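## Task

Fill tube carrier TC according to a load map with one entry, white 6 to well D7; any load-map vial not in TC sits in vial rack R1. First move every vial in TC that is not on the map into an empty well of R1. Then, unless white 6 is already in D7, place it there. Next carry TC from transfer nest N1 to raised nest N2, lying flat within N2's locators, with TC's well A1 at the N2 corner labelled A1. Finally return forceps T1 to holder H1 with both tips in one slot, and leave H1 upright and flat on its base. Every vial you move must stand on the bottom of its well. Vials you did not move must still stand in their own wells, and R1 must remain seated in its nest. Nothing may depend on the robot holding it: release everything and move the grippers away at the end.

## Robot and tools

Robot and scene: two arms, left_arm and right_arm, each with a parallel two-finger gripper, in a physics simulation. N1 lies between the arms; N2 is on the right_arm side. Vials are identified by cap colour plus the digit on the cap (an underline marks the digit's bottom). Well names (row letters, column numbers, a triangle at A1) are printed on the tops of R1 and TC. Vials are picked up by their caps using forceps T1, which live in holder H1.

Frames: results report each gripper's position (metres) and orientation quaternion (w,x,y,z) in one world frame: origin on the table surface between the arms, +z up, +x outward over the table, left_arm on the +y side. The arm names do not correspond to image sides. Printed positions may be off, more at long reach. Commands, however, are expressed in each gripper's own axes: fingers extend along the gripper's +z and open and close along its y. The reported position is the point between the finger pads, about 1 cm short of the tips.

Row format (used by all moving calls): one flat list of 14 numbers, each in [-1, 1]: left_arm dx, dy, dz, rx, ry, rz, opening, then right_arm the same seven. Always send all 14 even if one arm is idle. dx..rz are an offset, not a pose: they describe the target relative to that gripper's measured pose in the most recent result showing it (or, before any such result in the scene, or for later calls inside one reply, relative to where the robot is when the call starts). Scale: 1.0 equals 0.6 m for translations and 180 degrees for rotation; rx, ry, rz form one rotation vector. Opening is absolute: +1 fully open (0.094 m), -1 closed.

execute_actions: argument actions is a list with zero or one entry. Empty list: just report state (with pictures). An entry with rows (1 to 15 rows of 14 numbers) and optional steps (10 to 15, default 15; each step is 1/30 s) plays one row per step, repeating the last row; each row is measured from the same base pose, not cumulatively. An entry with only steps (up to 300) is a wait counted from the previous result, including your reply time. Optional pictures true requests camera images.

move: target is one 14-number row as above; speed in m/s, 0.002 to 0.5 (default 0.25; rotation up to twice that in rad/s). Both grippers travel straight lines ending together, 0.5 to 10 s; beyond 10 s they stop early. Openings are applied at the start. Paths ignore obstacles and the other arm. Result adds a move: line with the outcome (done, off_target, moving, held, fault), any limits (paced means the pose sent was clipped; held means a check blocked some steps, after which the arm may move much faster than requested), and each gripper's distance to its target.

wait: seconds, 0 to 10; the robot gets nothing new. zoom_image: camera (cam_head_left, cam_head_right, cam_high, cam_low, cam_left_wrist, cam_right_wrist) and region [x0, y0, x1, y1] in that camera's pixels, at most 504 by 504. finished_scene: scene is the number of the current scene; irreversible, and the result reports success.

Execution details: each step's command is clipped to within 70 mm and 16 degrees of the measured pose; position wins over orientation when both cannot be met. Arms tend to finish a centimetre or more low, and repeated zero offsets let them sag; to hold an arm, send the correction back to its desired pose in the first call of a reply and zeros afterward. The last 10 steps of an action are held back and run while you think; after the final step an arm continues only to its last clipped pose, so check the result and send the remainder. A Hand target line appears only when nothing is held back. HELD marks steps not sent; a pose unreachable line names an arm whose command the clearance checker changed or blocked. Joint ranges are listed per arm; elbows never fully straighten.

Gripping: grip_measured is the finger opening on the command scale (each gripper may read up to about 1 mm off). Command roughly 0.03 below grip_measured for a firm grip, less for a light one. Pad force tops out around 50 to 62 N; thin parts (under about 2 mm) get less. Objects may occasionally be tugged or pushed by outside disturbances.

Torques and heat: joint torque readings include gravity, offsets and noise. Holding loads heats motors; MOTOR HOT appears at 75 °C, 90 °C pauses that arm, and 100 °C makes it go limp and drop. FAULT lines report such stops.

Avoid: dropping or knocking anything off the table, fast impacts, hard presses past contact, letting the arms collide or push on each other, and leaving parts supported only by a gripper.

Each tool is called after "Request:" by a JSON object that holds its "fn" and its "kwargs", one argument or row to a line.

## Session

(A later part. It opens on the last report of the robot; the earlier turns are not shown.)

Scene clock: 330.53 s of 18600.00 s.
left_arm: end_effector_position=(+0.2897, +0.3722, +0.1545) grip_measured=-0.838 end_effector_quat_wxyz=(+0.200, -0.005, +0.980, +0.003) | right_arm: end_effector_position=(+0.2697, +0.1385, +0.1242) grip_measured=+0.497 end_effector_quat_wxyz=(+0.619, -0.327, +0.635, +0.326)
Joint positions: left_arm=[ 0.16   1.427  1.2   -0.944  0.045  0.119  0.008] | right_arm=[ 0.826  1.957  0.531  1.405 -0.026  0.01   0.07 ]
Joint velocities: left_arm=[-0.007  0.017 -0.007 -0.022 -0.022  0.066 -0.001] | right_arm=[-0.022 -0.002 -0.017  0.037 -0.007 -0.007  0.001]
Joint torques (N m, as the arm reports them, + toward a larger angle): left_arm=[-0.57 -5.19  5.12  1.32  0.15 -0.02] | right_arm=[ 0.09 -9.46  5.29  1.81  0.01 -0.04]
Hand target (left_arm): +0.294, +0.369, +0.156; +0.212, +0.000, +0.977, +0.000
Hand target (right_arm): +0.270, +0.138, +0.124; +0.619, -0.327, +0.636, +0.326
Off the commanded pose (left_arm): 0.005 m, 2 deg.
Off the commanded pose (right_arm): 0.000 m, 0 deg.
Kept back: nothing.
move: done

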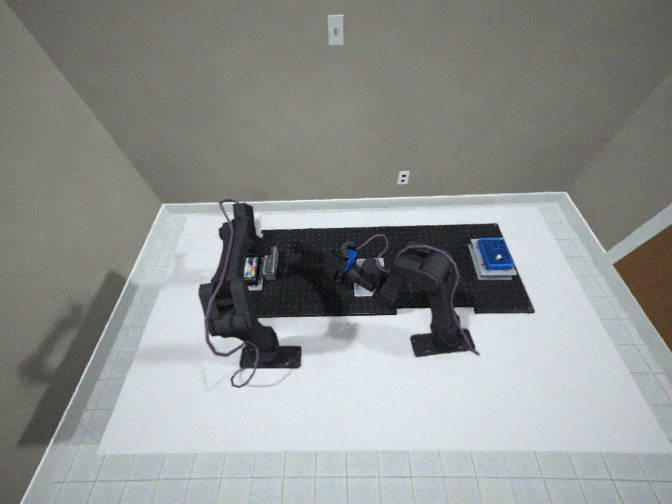

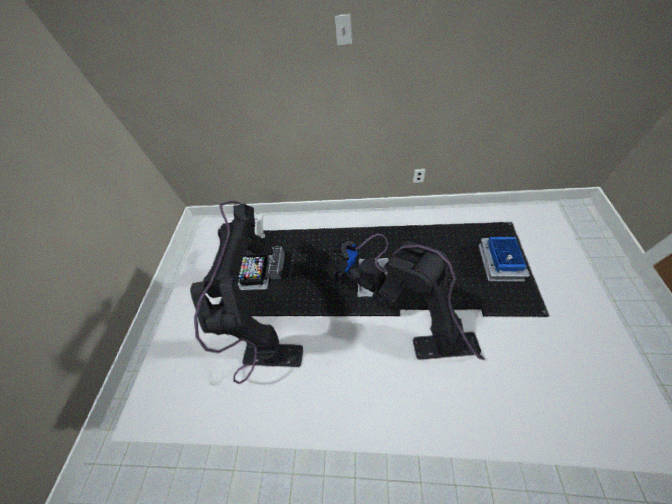

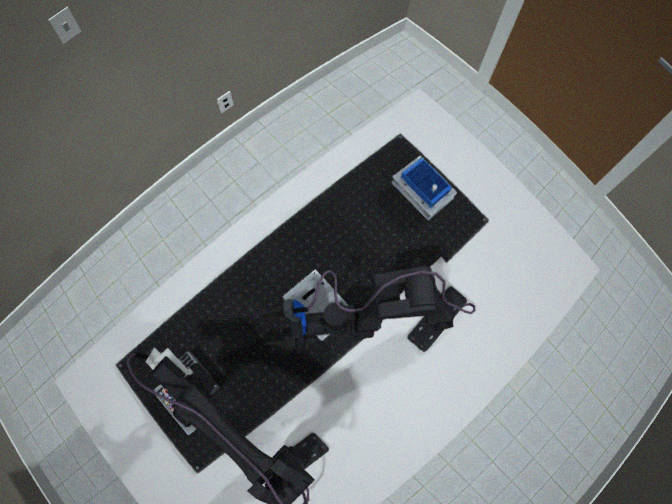

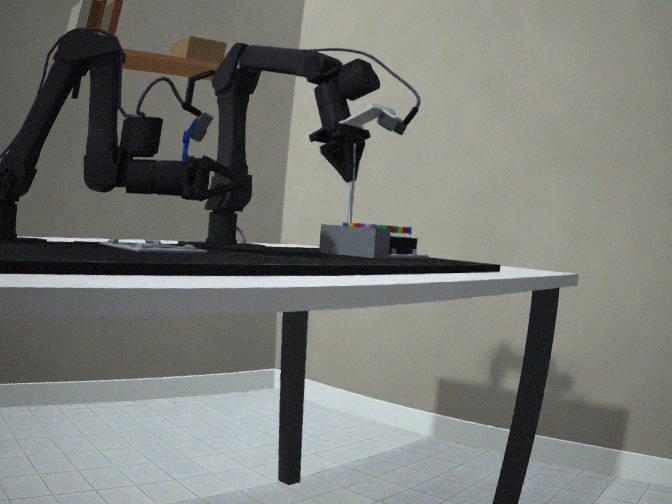

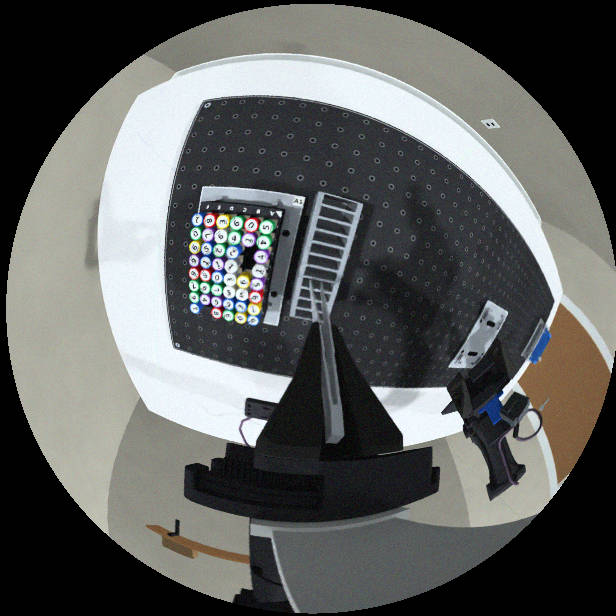

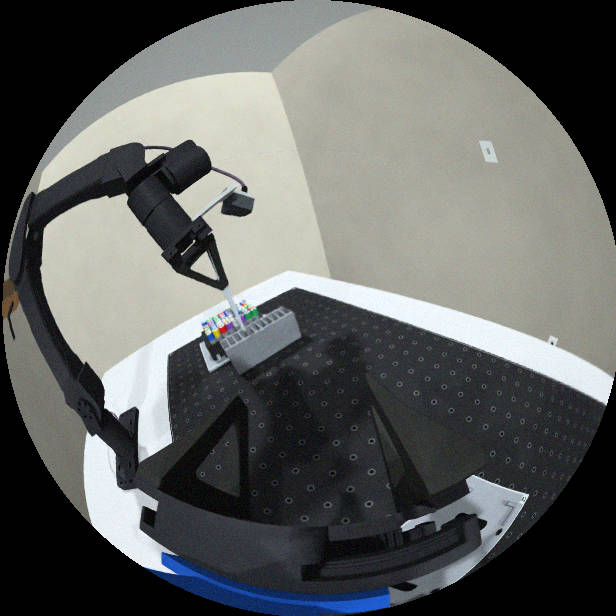

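Request:
{"fn": "execute_actions", "kwargs": {
  "actions": [
    {"rows":[[0.0003,0.0003,0.0066,-0.0003,-0.0019,0.0001,-0.84,0,0,0,0,0,0,0.5],[0.0026,0.0001,0.0082,-0.0001,-0.0006,0,-0.84,0,0,0,0,0,0,0.5],[0.0034,0.0001,0.0096,-0.0001,-0.0005,0,-0.84,0,0,0,0,0,0,0.5],[0.0041,0.0001,0.0111,-0.0001,-0.0005,0,-0.84,0,0,0,0,0,0,0.5],[0.0047,0.0001,0.0126,-0.0001,-0.0005,0,-0.84,0,0,0,0,0,0,0.5],[0.0054,0.0001,0.0142,-0.0001,-0.0005,0,-0.84,0,0,0,0,0,0,0.5],[0.0061,0,0.0157,-0.0001,-0.0005,0,-0.84,0,0,0,0,0,0,0.5],[0.0068,0,0.0172,-0.0001,-0.0005,0,-0.84,0,0,0,0,0,0,0.5],[0.0074,0,0.0187,-0.0001,-0.0005,0,-0.84,0,0,0,0,0,0,0.5],[0.0081,0,0.0202,-0.0001,-0.0005,0,-0.84,0,0,0,0,0,0,0.5],[0.0088,0,0.0218,-0.0001,-0.0005,0,-0.84,0,0,0,0,0,0,0.5],[0.0095,0,0.0233,-0.0001,-0.0005,0,-0.84,0,0,0,0,0,0,0.5],[0.0101,0,0.0248,-0.0001,-0.0005,0,-0.84,0,0,0,0,0,0,0.5],[0.0108,0,0.0263,-0.0001,-0.0005,0,-0.84,0,0,0,0,0,0,0.5]],"steps":15}
  ]
}}

Request:
{"fn": "wait", "kwargs": {
  "seconds": 0.3
}}

Request:
{"fn": "zoom_image", "kwargs": {
  "camera": "cam_left_wrist",
  "region": [270,220,360,310]
}}

Request:
{"fn": "zoom_image", "kwargs": {
  "camera": "cam_right_wrist",
  "region": [210,280,300,370]
}}

Scene clock: 334.60 s of 18600.00 s.
left_arm: end_effector_position=(+0.2891, +0.3721, +0.1517) grip_measured=-0.838 end_effector_quat_wxyz=(+0.199, -0.005, +0.980, +0.003) | right_arm: end_effector_position=(+0.2697, +0.1385, +0.1244) grip_measured=+0.497 end_effector_quat_wxyz=(+0.619, -0.327, +0.635, +0.327)
Joint positions: left_arm=[ 0.16   1.427  1.19  -0.936  0.045  0.119  0.008] | right_arm=[ 0.826  1.957  0.531  1.406 -0.026  0.01   0.07 ]
Joint velocities: left_arm=[-0.027  0.002 -0.178  0.066 -0.051 -0.022  0.   ] | right_arm=[ 0.012 -0.007 -0.007  0.037  0.022 -0.022 -0.   ]
Joint torques (N m, as the arm reports them, + toward a larger angle): left_arm=[ 0.07 -4.62  4.97  1.23  0.06 -0.01] | right_arm=[ 0.08 -9.5   5.23  1.81  0.   -0.02]
Steps of this call (steps 1 to 90: nothing new was sent; then 0.90 s passed at rest; steps 91 to 95: the first 5 steps of this action). Readings (end_effector_position):
91: left_arm (+0.2902, +0.3722, +0.1547) | right_arm (+0.2697, +0.1385, +0.1242)
92: left_arm (+0.2902, +0.3722, +0.1547) | right_arm (+0.2697, +0.1385, +0.1243)
94: left_arm (+0.2897, +0.3722, +0.1532) | right_arm (+0.2697, +0.1385, +0.1244)
95: the state above

Scene clock: 335.23 s of 18600.00 s.
left_arm: end_effector_position=(+0.2861, +0.3717, +0.1388) grip_measured=-0.838 end_effector_quat_wxyz=(+0.193, -0.005, +0.981, +0.002) | right_arm: end_effector_position=(+0.2697, +0.1385, +0.1245) grip_measured=+0.497 end_effector_quat_wxyz=(+0.619, -0.327, +0.635, +0.327)
Joint positions: left_arm=[ 0.16   1.427  1.144 -0.902  0.045  0.119  0.008] | right_arm=[ 0.826  1.957  0.531  1.406 -0.026  0.01   0.07 ]
Joint velocities: left_arm=[ 0.022  0.002  0.012  0.022  0.037 -0.037  0.001] | right_arm=[-0.002 -0.007 -0.002  0.022 -0.022  0.022 -0.   ]
Joint torques (N m, as the arm reports them, + toward a larger angle): left_arm=[-0.05 -4.58  5.12  1.25  0.03 -0.01] | right_arm=[ 0.03 -9.47  5.23  1.83  0.   -0.03]
Hand target (left_arm): +0.290, +0.372, +0.138; +0.200, -0.005, +0.980, +0.004
Hand target (right_arm): +0.270, +0.138, +0.124; +0.619, -0.327, +0.635, +0.326
Off the commanded pose (left_arm): 0.004 m, 1 deg.
Off the commanded pose (right_arm): 0.000 m, 0 deg.
Kept back: nothing.
Steps of this call (steps 1 to 10: the last 10 steps of your previous action; steps 11 to 19: nothing new was sent). Readings (end_effector_position):
1: left_arm (+0.2881, +0.3720, +0.1498) | right_arm (+0.2697, +0.1385, +0.1244)
2: left_arm (+0.2871, +0.3718, +0.1481) | right_arm (+0.2697, +0.1385, +0.1245)
4: left_arm (+0.2855, +0.3716, +0.1449) | right_arm (+0.2697, +0.1385, +0.1245)
8: left_arm (+0.2845, +0.3715, +0.1406) | right_arm (+0.2697, +0.1385, +0.1245)
19: the state above

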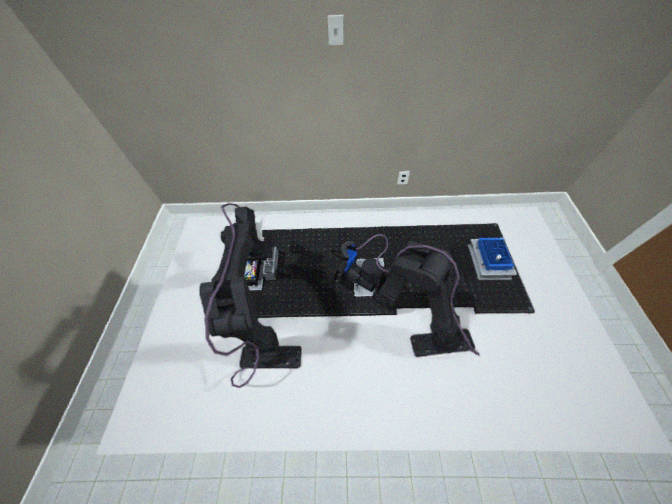

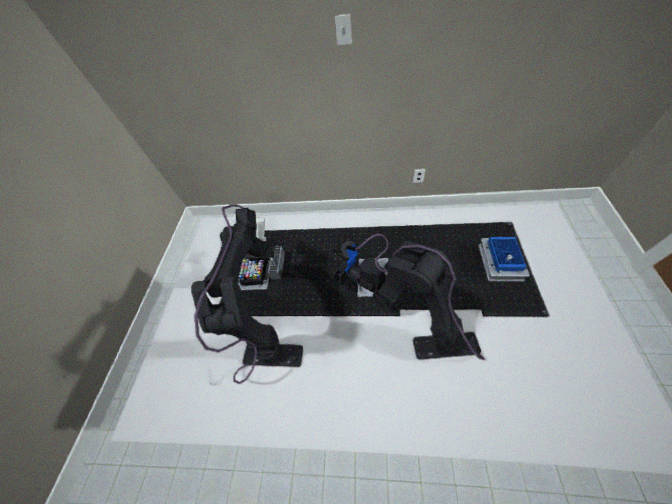

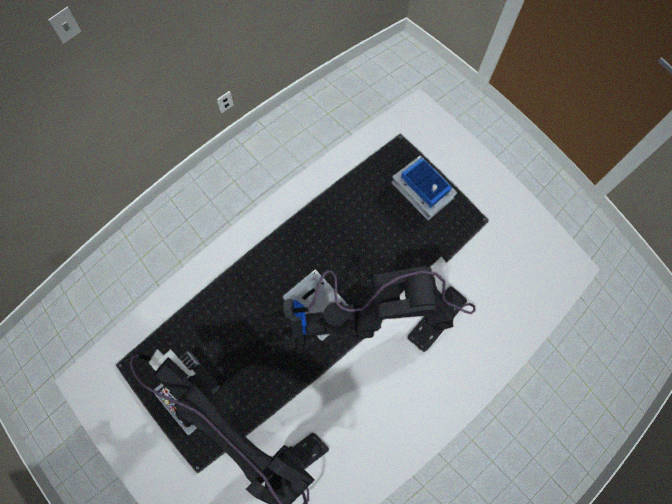

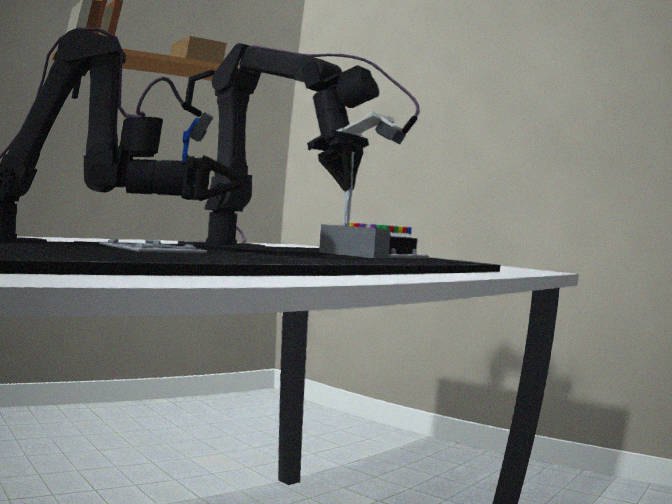

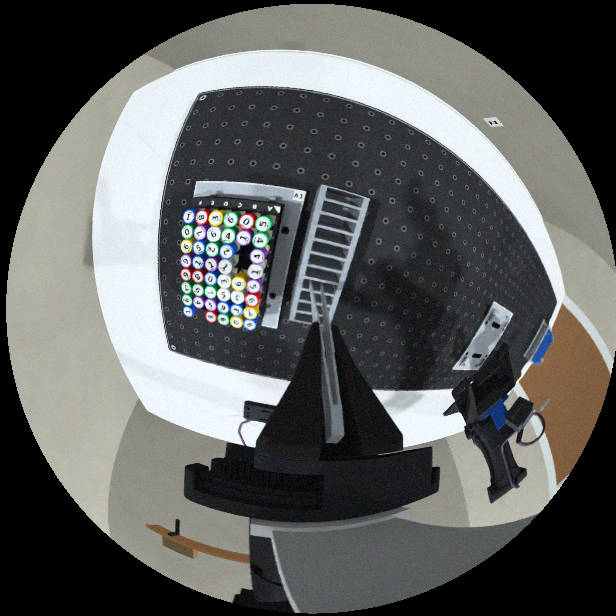

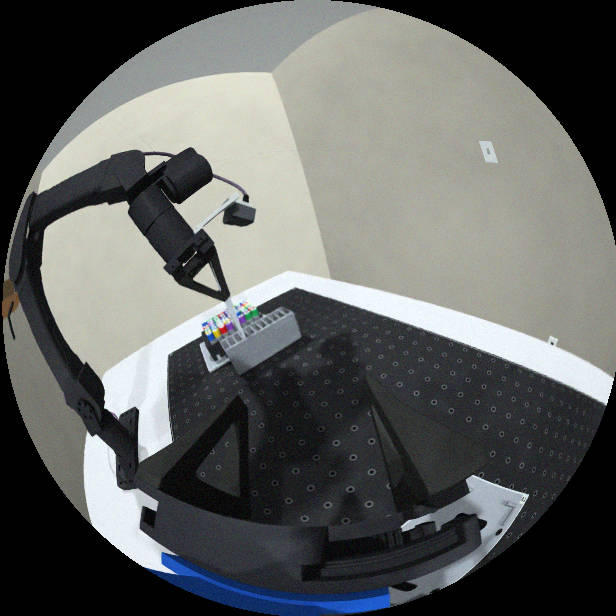

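Region (270, 220, 360, 310) of cam_left_wrist's 616x616 image, scaled by 5.600, with more detail than that image has.

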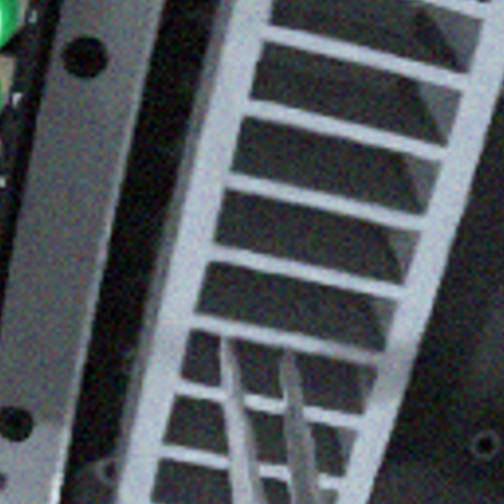

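Region (210, 280, 300, 370) of cam_right_wrist's 616x616 image, scaled by 5.600, with more detail than that image has.

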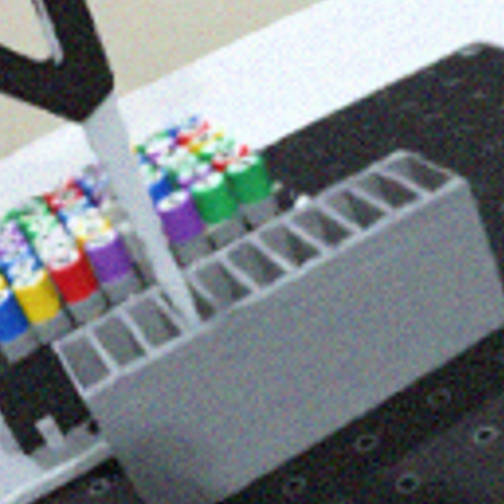

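Request:
{"fn": "execute_actions", "kwargs": {
  "actions": [
    {"rows":[[-0.0059,0.0012,0.0060,-0.0009,-0.0062,0.0003,-0.84,0,0,0,0,0,0,0.5],[-0.0064,0.0013,0.0078,-0.0010,-0.0072,0.0004,-0.84,0,0,0,0,0,0,0.5],[-0.0068,0.0015,0.0095,-0.0011,-0.0081,0.0004,-0.84,0,0,0,0,0,0,0.5],[-0.0060,0.0015,0.0112,-0.0011,-0.0082,0.0004,-0.84,0,0,0,0,0,0,0.5],[-0.0053,0.0015,0.0128,-0.0011,-0.0082,0.0004,-0.84,0,0,0,0,0,0,0.5],[-0.0045,0.0015,0.0145,-0.0011,-0.0083,0.0004,-0.84,0,0,0,0,0,0,0.5],[-0.0037,0.0014,0.0162,-0.0011,-0.0083,0.0004,-0.84,0,0,0,0,0,0,0.5],[-0.0030,0.0014,0.0179,-0.0012,-0.0084,0.0005,-0.84,0,0,0,0,0,0,0.5],[-0.0022,0.0014,0.0195,-0.0012,-0.0084,0.0005,-0.84,0,0,0,0,0,0,0.5],[-0.0015,0.0014,0.0212,-0.0012,-0.0085,0.0005,-0.84,0,0,0,0,0,0,0.5],[-0.0007,0.0014,0.0229,-0.0012,-0.0085,0.0005,-0.84,0,0,0,0,0,0,0.5],[0.0001,0.0013,0.0246,-0.0012,-0.0086,0.0005,-0.84,0,0,0,0,0,0,0.5],[0.0008,0.0013,0.0262,-0.0012,-0.0086,0.0005,-0.84,0,0,0,0,0,0,0.5],[0.0016,0.0013,0.0279,-0.0012,-0.0087,0.0005,-0.84,0,0,0,0,0,0,0.5]],"steps":15}
  ]
}}

Request:
{"fn": "wait", "kwargs": {
  "seconds": 0.3
}}

Request:
{"fn": "zoom_image", "kwargs": {
  "camera": "cam_right_wrist",
  "region": [210,280,300,370]
}}

Scene clock: 336.63 s of 18600.00 s.
left_arm: end_effector_position=(+0.2884, +0.3720, +0.1374) grip_measured=-0.838 end_effector_quat_wxyz=(+0.198, -0.005, +0.980, +0.003) | right_arm: end_effector_position=(+0.2697, +0.1385, +0.1247) grip_measured=+0.497 end_effector_quat_wxyz=(+0.619, -0.326, +0.635, +0.327)
Joint positions: left_arm=[ 0.16   1.427  1.134 -0.882  0.045  0.119  0.008] | right_arm=[ 0.826  1.957  0.531  1.407 -0.026  0.01   0.07 ]
Joint velocities: left_arm=[-0.002 -0.002 -0.149  0.139  0.007 -0.022 -0.   ] | right_arm=[ 0.002 -0.012  0.002 -0.022  0.037 -0.007 -0.001]
Joint torques (N m, as the arm reports them, + toward a larger angle): left_arm=[ 0.07 -4.53  4.91  1.22  0.04 -0.01] | right_arm=[ 0.07 -9.51  5.27  1.82  0.01 -0.03]
Steps of this call (steps 1 to 37: nothing new was sent; steps 38 to 42: the first 5 steps of this action). Readings (end_effector_position):
38: left_arm (+0.2866, +0.3718, +0.1390) | right_arm (+0.2697, +0.1385, +0.1245)
39: left_arm (+0.2871, +0.3718, +0.1392) | right_arm (+0.2697, +0.1385, +0.1246)
41: left_arm (+0.2882, +0.3720, +0.1384) | right_arm (+0.2697, +0.1385, +0.1247)
42: the state above

Scene clock: 337.27 s of 18600.00 s.
left_arm: end_effector_position=(+0.2876, +0.3719, +0.1245) grip_measured=-0.838 end_effector_quat_wxyz=(+0.198, -0.005, +0.980, +0.003) | right_arm: end_effector_position=(+0.2697, +0.1385, +0.1248) grip_measured=+0.497 end_effector_quat_wxyz=(+0.620, -0.326, +0.635, +0.327)
Joint positions: left_arm=[ 0.16   1.427  1.083 -0.829  0.045  0.119  0.008] | right_arm=[ 0.826  1.957  0.531  1.407 -0.026  0.01   0.07 ]
Joint velocities: left_arm=[-0.002  0.007 -0.042 -0.007 -0.007 -0.037 -0.   ] | right_arm=[-0.007  0.007 -0.012  0.066 -0.051 -0.037  0.   ]
Joint torques (N m, as the arm reports them, + toward a larger angle): left_arm=[ 0.02 -4.47  5.12  1.3   0.04 -0.02] | right_arm=[ 0.07 -9.52  5.24  1.81  0.   -0.03]
Hand target (left_arm): +0.291, +0.372, +0.123; +0.206, -0.004, +0.979, +0.005
Hand target (right_arm): +0.270, +0.138, +0.124; +0.619, -0.327, +0.635, +0.327
Off the commanded pose (left_arm): 0.004 m, 1 deg.
Off the commanded pose (right_arm): 0.000 m, 0 deg.
Kept back: nothing.
Steps of this call (steps 1 to 10: the last 10 steps of your previous action; steps 11 to 19: nothing new was sent). Readings (end_effector_position):
1: left_arm (+0.2881, +0.3720, +0.1360) | right_arm (+0.2697, +0.1385, +0.1247)
2: left_arm (+0.2877, +0.3719, +0.1345) | right_arm (+0.2697, +0.1385, +0.1247)
4: left_arm (+0.2866, +0.3718, +0.1314) | right_arm (+0.2697, +0.1385, +0.1248)
8: left_arm (+0.2857, +0.3716, +0.1266) | right_arm (+0.2697, +0.1385, +0.1248)
19: the state above

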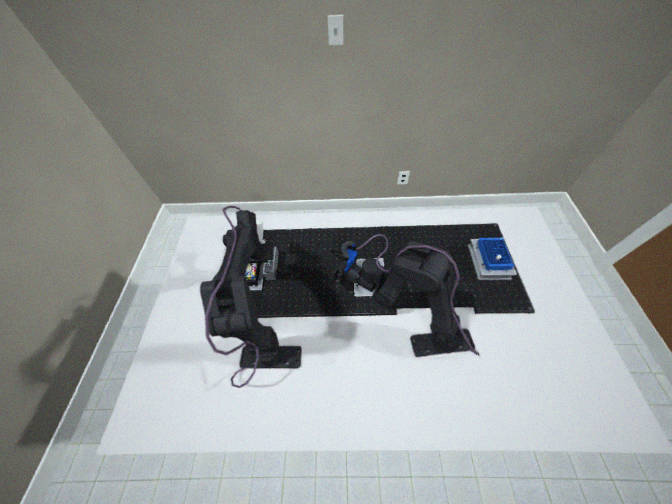

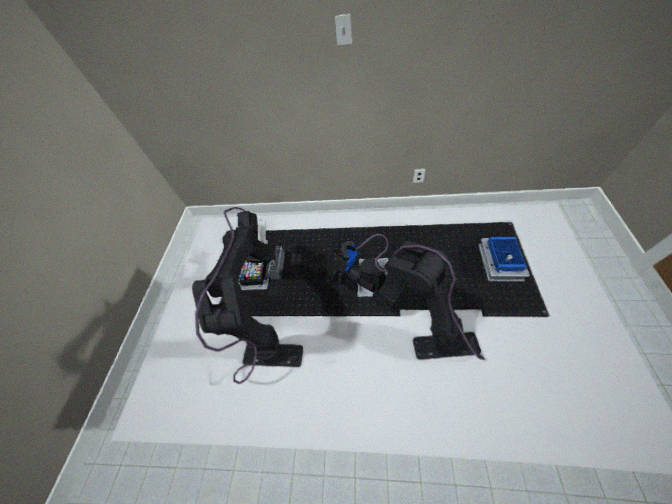

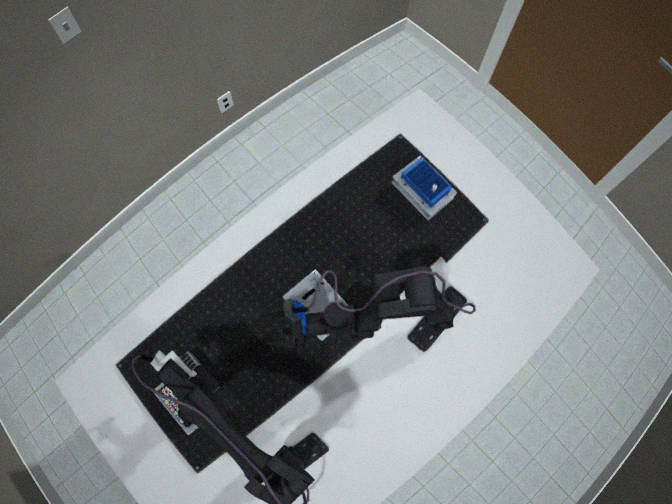

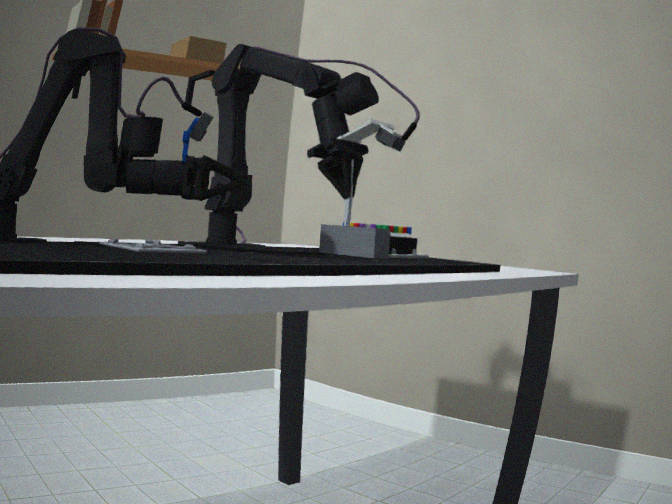

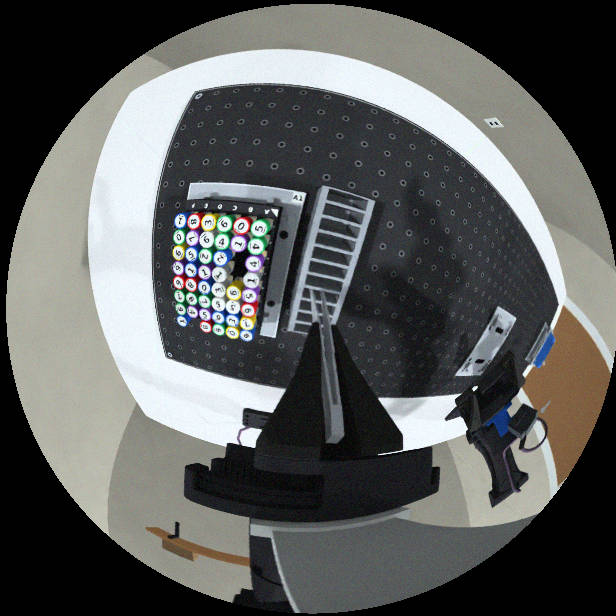

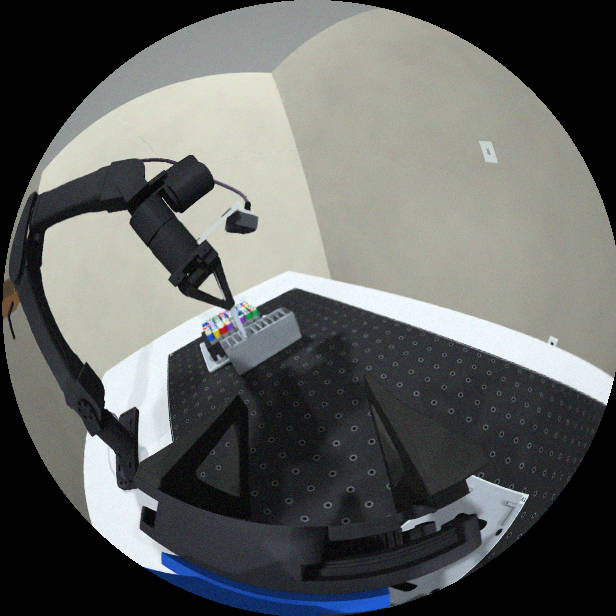

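Region (210, 280, 300, 370) of cam_right_wrist's 616x616 image, scaled by 5.600, with more detail than that image has.

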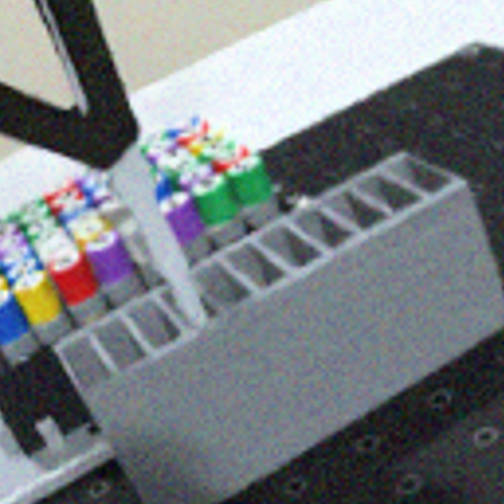

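Request:
{"fn": "execute_actions", "kwargs": {
  "actions": []
}}

Scene clock: 338.60 s of 18600.00 s.
left_arm: end_effector_position=(+0.2882, +0.3720, +0.1248) grip_measured=-0.838 end_effector_quat_wxyz=(+0.200, -0.005, +0.980, +0.003) | right_arm: end_effector_position=(+0.2697, +0.1385, +0.1248) grip_measured=+0.497 end_effector_quat_wxyz=(+0.620, -0.326, +0.635, +0.327)
Joint positions: left_arm=[ 0.16   1.427  1.083 -0.827  0.045  0.119  0.008] | right_arm=[ 0.826  1.957  0.531  1.407 -0.026  0.01   0.07 ]
Joint velocities: left_arm=[-0.022 -0.007  0.007 -0.007 -0.007 -0.051 -0.001] | right_arm=[-0.002 -0.002  0.007 -0.051  0.022  0.007 -0.   ]
Joint torques (N m, as the arm reports them, + toward a larger angle): left_arm=[ 0.01 -4.4   5.12  1.3   0.04 -0.02] | right_arm=[ 0.08 -9.5   5.3   1.81 -0.01 -0.03]
Hand target (left_arm): +0.291, +0.372, +0.123; +0.206, -0.004, +0.979, +0.005
Hand target (right_arm): +0.270, +0.138, +0.124; +0.619, -0.327, +0.635, +0.327
Off the commanded pose (left_arm): 0.004 m, 1 deg.
Off the commanded pose (right_arm): 0.000 m, 0 deg.
Kept back: nothing.
Steps of this call (steps 1 to 40: nothing new was sent). Readings (end_effector_position):
1: left_arm (+0.2878, +0.3719, +0.1246) | right_arm (+0.2697, +0.1385, +0.1248)
2: left_arm (+0.2879, +0.3719, +0.1246) | right_arm (+0.2697, +0.1385, +0.1248)
4: left_arm (+0.2879, +0.3719, +0.1247) | right_arm (+0.2697, +0.1385, +0.1248)
8: left_arm (+0.2881, +0.3720, +0.1248) | right_arm (+0.2697, +0.1385, +0.1248)
40: the state above

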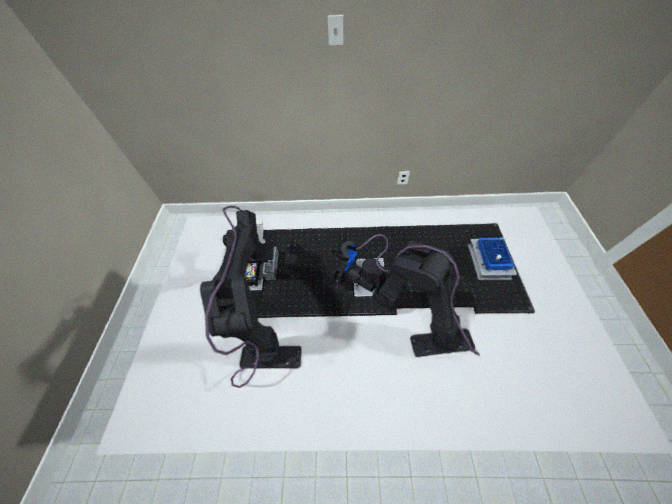

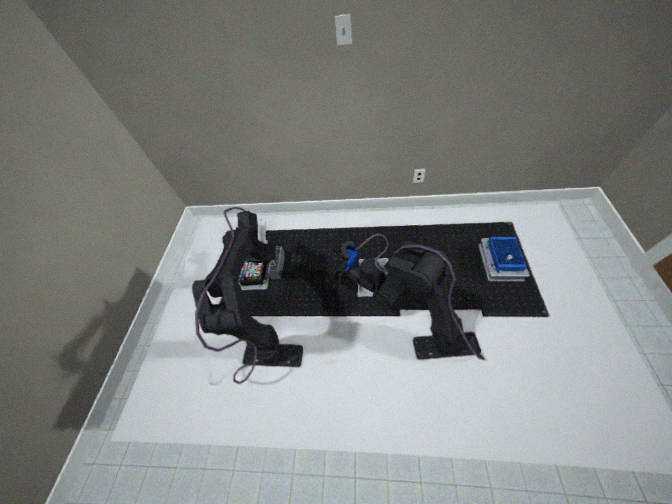

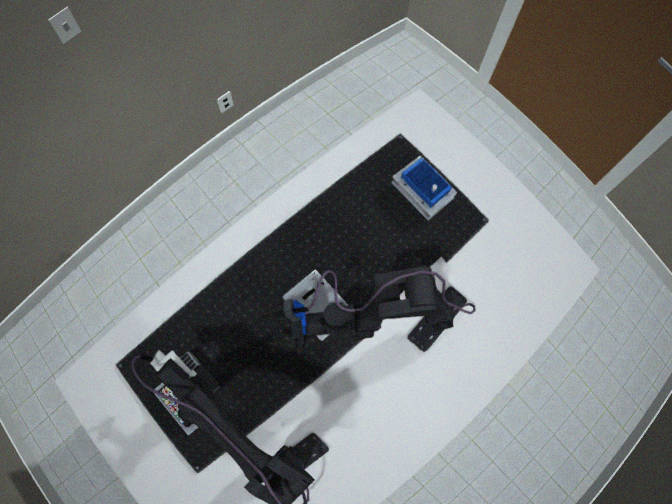

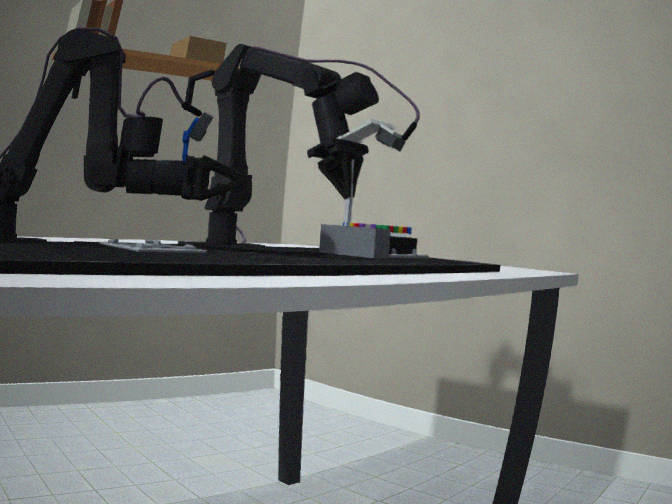

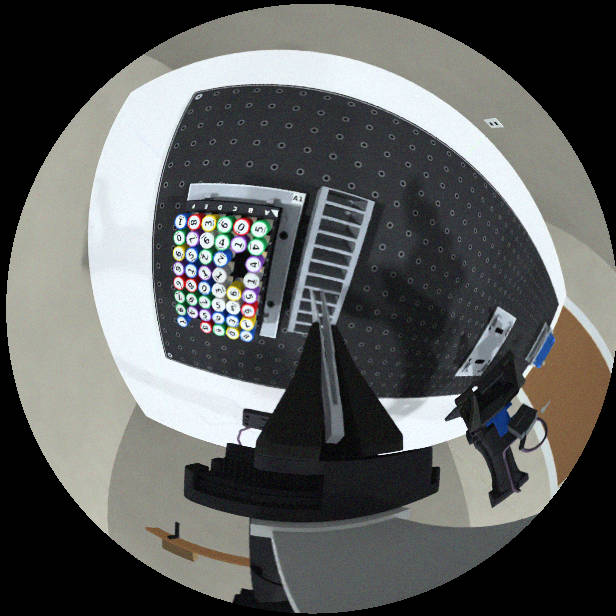

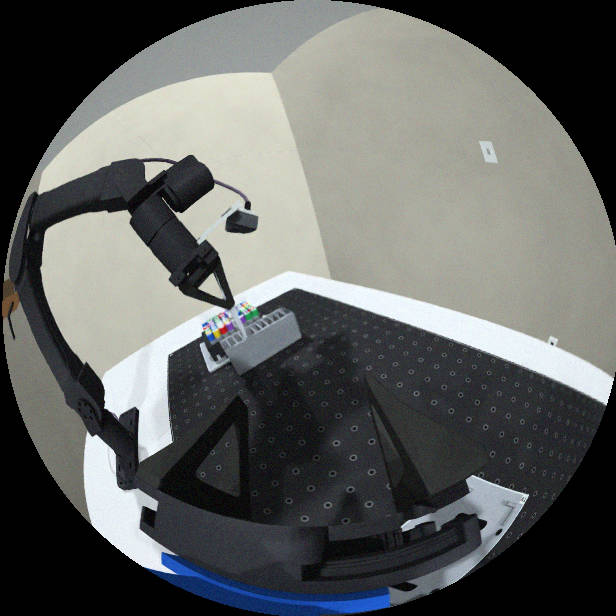

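Request:
{"fn": "execute_actions", "kwargs": {
  "actions": [
    {"rows": [[-0.0036,0.0005,0.0068,-0.0008,-0.0045,0.0003,-0.84,0,0,0,0,0,0,0.5],[-0.003,0.0005,0.0085,-0.0008,-0.0047,0.0003,-0.84,0,0,0,0,0,0,0.5],[-0.0023,0.0006,0.0102,-0.0008,-0.0048,0.0003,-0.84,0,0,0,0,0,0,0.5],[-0.0017,0.0006,0.0119,-0.0008,-0.0049,0.0003,-0.84,0,0,0,0,0,0,0.5],[-0.001,0.0007,0.0136,-0.0009,-0.005,0.0003,-0.84,0,0,0,0,0,0,0.5],[-0.0004,0.0007,0.0153,-0.0009,-0.0051,0.0003,-0.84,0,0,0,0,0,0,0.5],[0.0003,0.0007,0.017,-0.0009,-0.0052,0.0003,-0.84,0,0,0,0,0,0,0.5],[0.0009,0.0008,0.0187,-0.0009,-0.0053,0.0004,-0.84,0,0,0,0,0,0,0.5],[0.0016,0.0008,0.0204,-0.0009,-0.0054,0.0004,-0.84,0,0,0,0,0,0,0.5],[0.0022,0.0008,0.0221,-0.001,-0.0055,0.0004,-0.84,0,0,0,0,0,0,0.5],[0.0029,0.0009,0.0238,-0.001,-0.0056,0.0004,-0.84,0,0,0,0,0,0,0.5],[0.0035,0.0009,0.0255,-0.001,-0.0057,0.0004,-0.84,0,0,0,0,0,0,0.5],[0.0042,0.001,0.0272,-0.001,-0.0058,0.0004,-0.84,0,0,0,0,0,0,0.5],[0.0048,0.001,0.029,-0.001,-0.0058,0.0004,-0.84,0,0,0,0,0,0,0.5]], "steps": 15}
  ]
}}

Request:
{"fn": "wait", "kwargs": {
  "seconds": 0.3
}}

Scene clock: 339.90 s of 18600.00 s.
left_arm: end_effector_position=(+0.2889, +0.3721, +0.1228) grip_measured=-0.838 end_effector_quat_wxyz=(+0.202, -0.004, +0.979, +0.004) | right_arm: end_effector_position=(+0.2697, +0.1385, +0.1250) grip_measured=+0.497 end_effector_quat_wxyz=(+0.620, -0.326, +0.634, +0.327)
Joint positions: left_arm=[ 0.16   1.427  1.073 -0.813  0.045  0.119  0.008] | right_arm=[ 0.826  1.957  0.531  1.408 -0.026  0.01   0.07 ]
Joint velocities: left_arm=[-0.037  0.007 -0.159  0.11  -0.007  0.007 -0.001] | right_arm=[-0.022 -0.007 -0.007  0.066 -0.007  0.007 -0.001]
Joint torques (N m, as the arm reports them, + toward a larger angle): left_arm=[-0.1  -4.22  4.91  1.26  0.03 -0.01] | right_arm=[ 0.11 -9.53  5.24  1.79  0.   -0.03]
Steps of this call (steps 1 to 34: nothing new was sent; steps 35 to 39: the first 5 steps of this action). Readings (end_effector_position):
35: left_arm (+0.2883, +0.3720, +0.1248) | right_arm (+0.2697, +0.1385, +0.1248)
36: left_arm (+0.2886, +0.3720, +0.1249) | right_arm (+0.2697, +0.1385, +0.1249)
38: left_arm (+0.2891, +0.3721, +0.1240) | right_arm (+0.2697, +0.1385, +0.1250)
39: the state above

Scene clock: 340.53 s of 18600.00 s.
left_arm: end_effector_position=(+0.2881, +0.3720, +0.1113) grip_measured=-0.838 end_effector_quat_wxyz=(+0.203, -0.004, +0.979, +0.004) | right_arm: end_effector_position=(+0.2697, +0.1385, +0.1251) grip_measured=+0.497 end_effector_quat_wxyz=(+0.620, -0.326, +0.634, +0.327)
Joint positions: left_arm=[ 0.16   1.427  1.026 -0.762  0.045  0.119  0.008] | right_arm=[ 0.826  1.957  0.531  1.408 -0.026  0.01   0.07 ]
Joint velocities: left_arm=[ 0.002  0.017  0.007 -0.037 -0.007 -0.095  0.001] | right_arm=[-0.022 -0.012  0.012  0.022 -0.051 -0.007 -0.001]
Joint torques (N m, as the arm reports them, + toward a larger angle): left_arm=[-0.04 -3.83  5.1   1.35  0.04 -0.02] | right_arm=[ 0.05 -9.5   5.27  1.81  0.01 -0.03]
Hand target (left_arm): +0.292, +0.372, +0.108; +0.208, -0.004, +0.978, +0.005
Hand target (right_arm): +0.270, +0.138, +0.125; +0.620, -0.326, +0.635, +0.327
Off the commanded pose (left_arm): 0.006 m, 1 deg.
Off the commanded pose (right_arm): 0.000 m, 0 deg.
Kept back: nothing.
Steps of this call (steps 1 to 10: the last 10 steps of your previous action; steps 11 to 19: nothing new was sent). Readings (end_effector_position):
1: left_arm (+0.2884, +0.3720, +0.1214) | right_arm (+0.2697, +0.1385, +0.1250)
2: left_arm (+0.2878, +0.3719, +0.1199) | right_arm (+0.2697, +0.1385, +0.1250)
4: left_arm (+0.2868, +0.3718, +0.1171) | right_arm (+0.2697, +0.1385, +0.1251)
8: left_arm (+0.2862, +0.3717, +0.1130) | right_arm (+0.2697, +0.1385, +0.1251)
19: the state above

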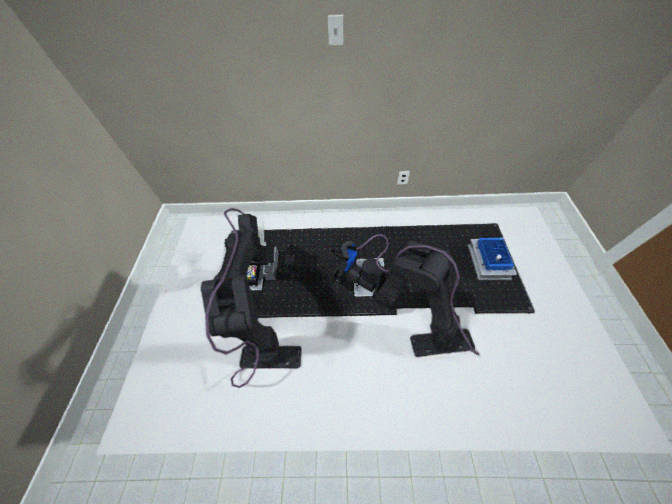

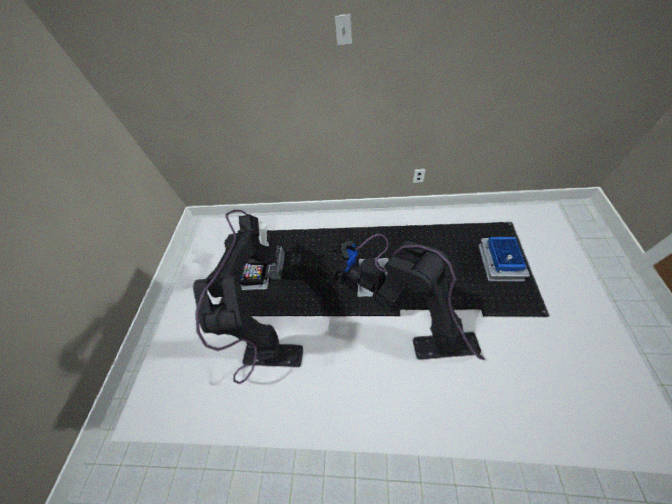

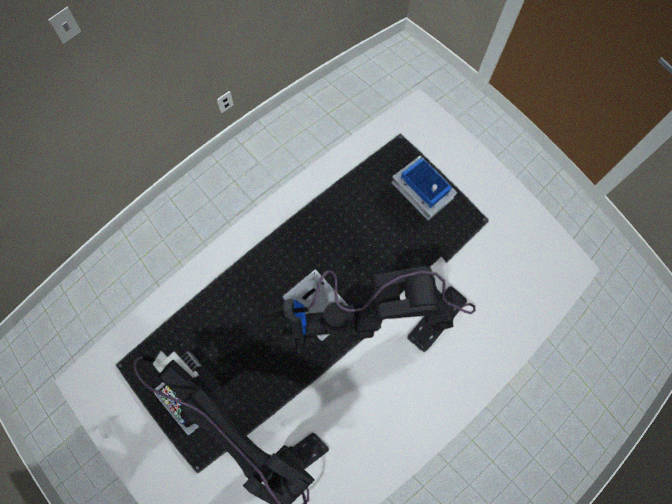

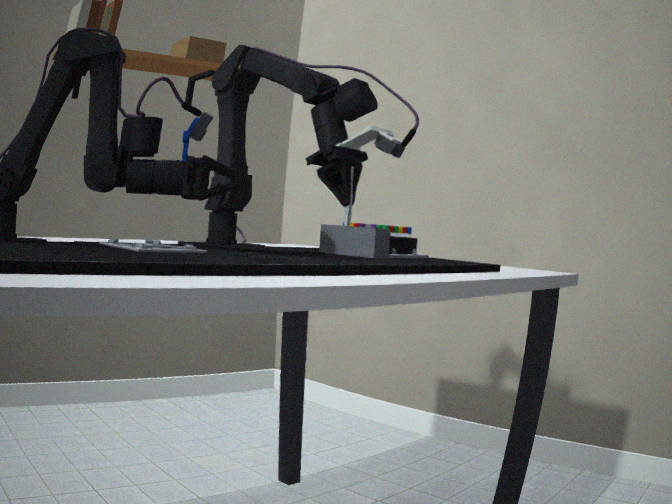

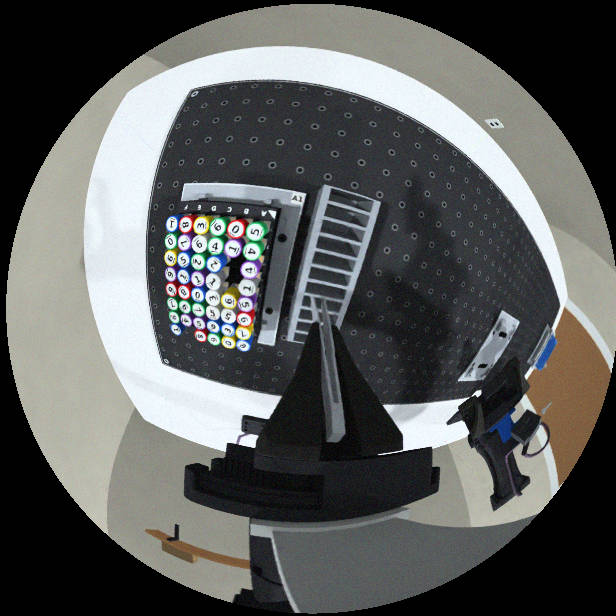

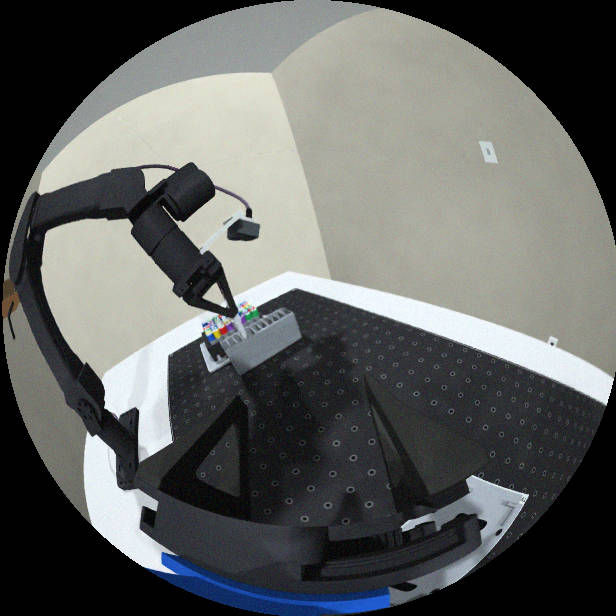

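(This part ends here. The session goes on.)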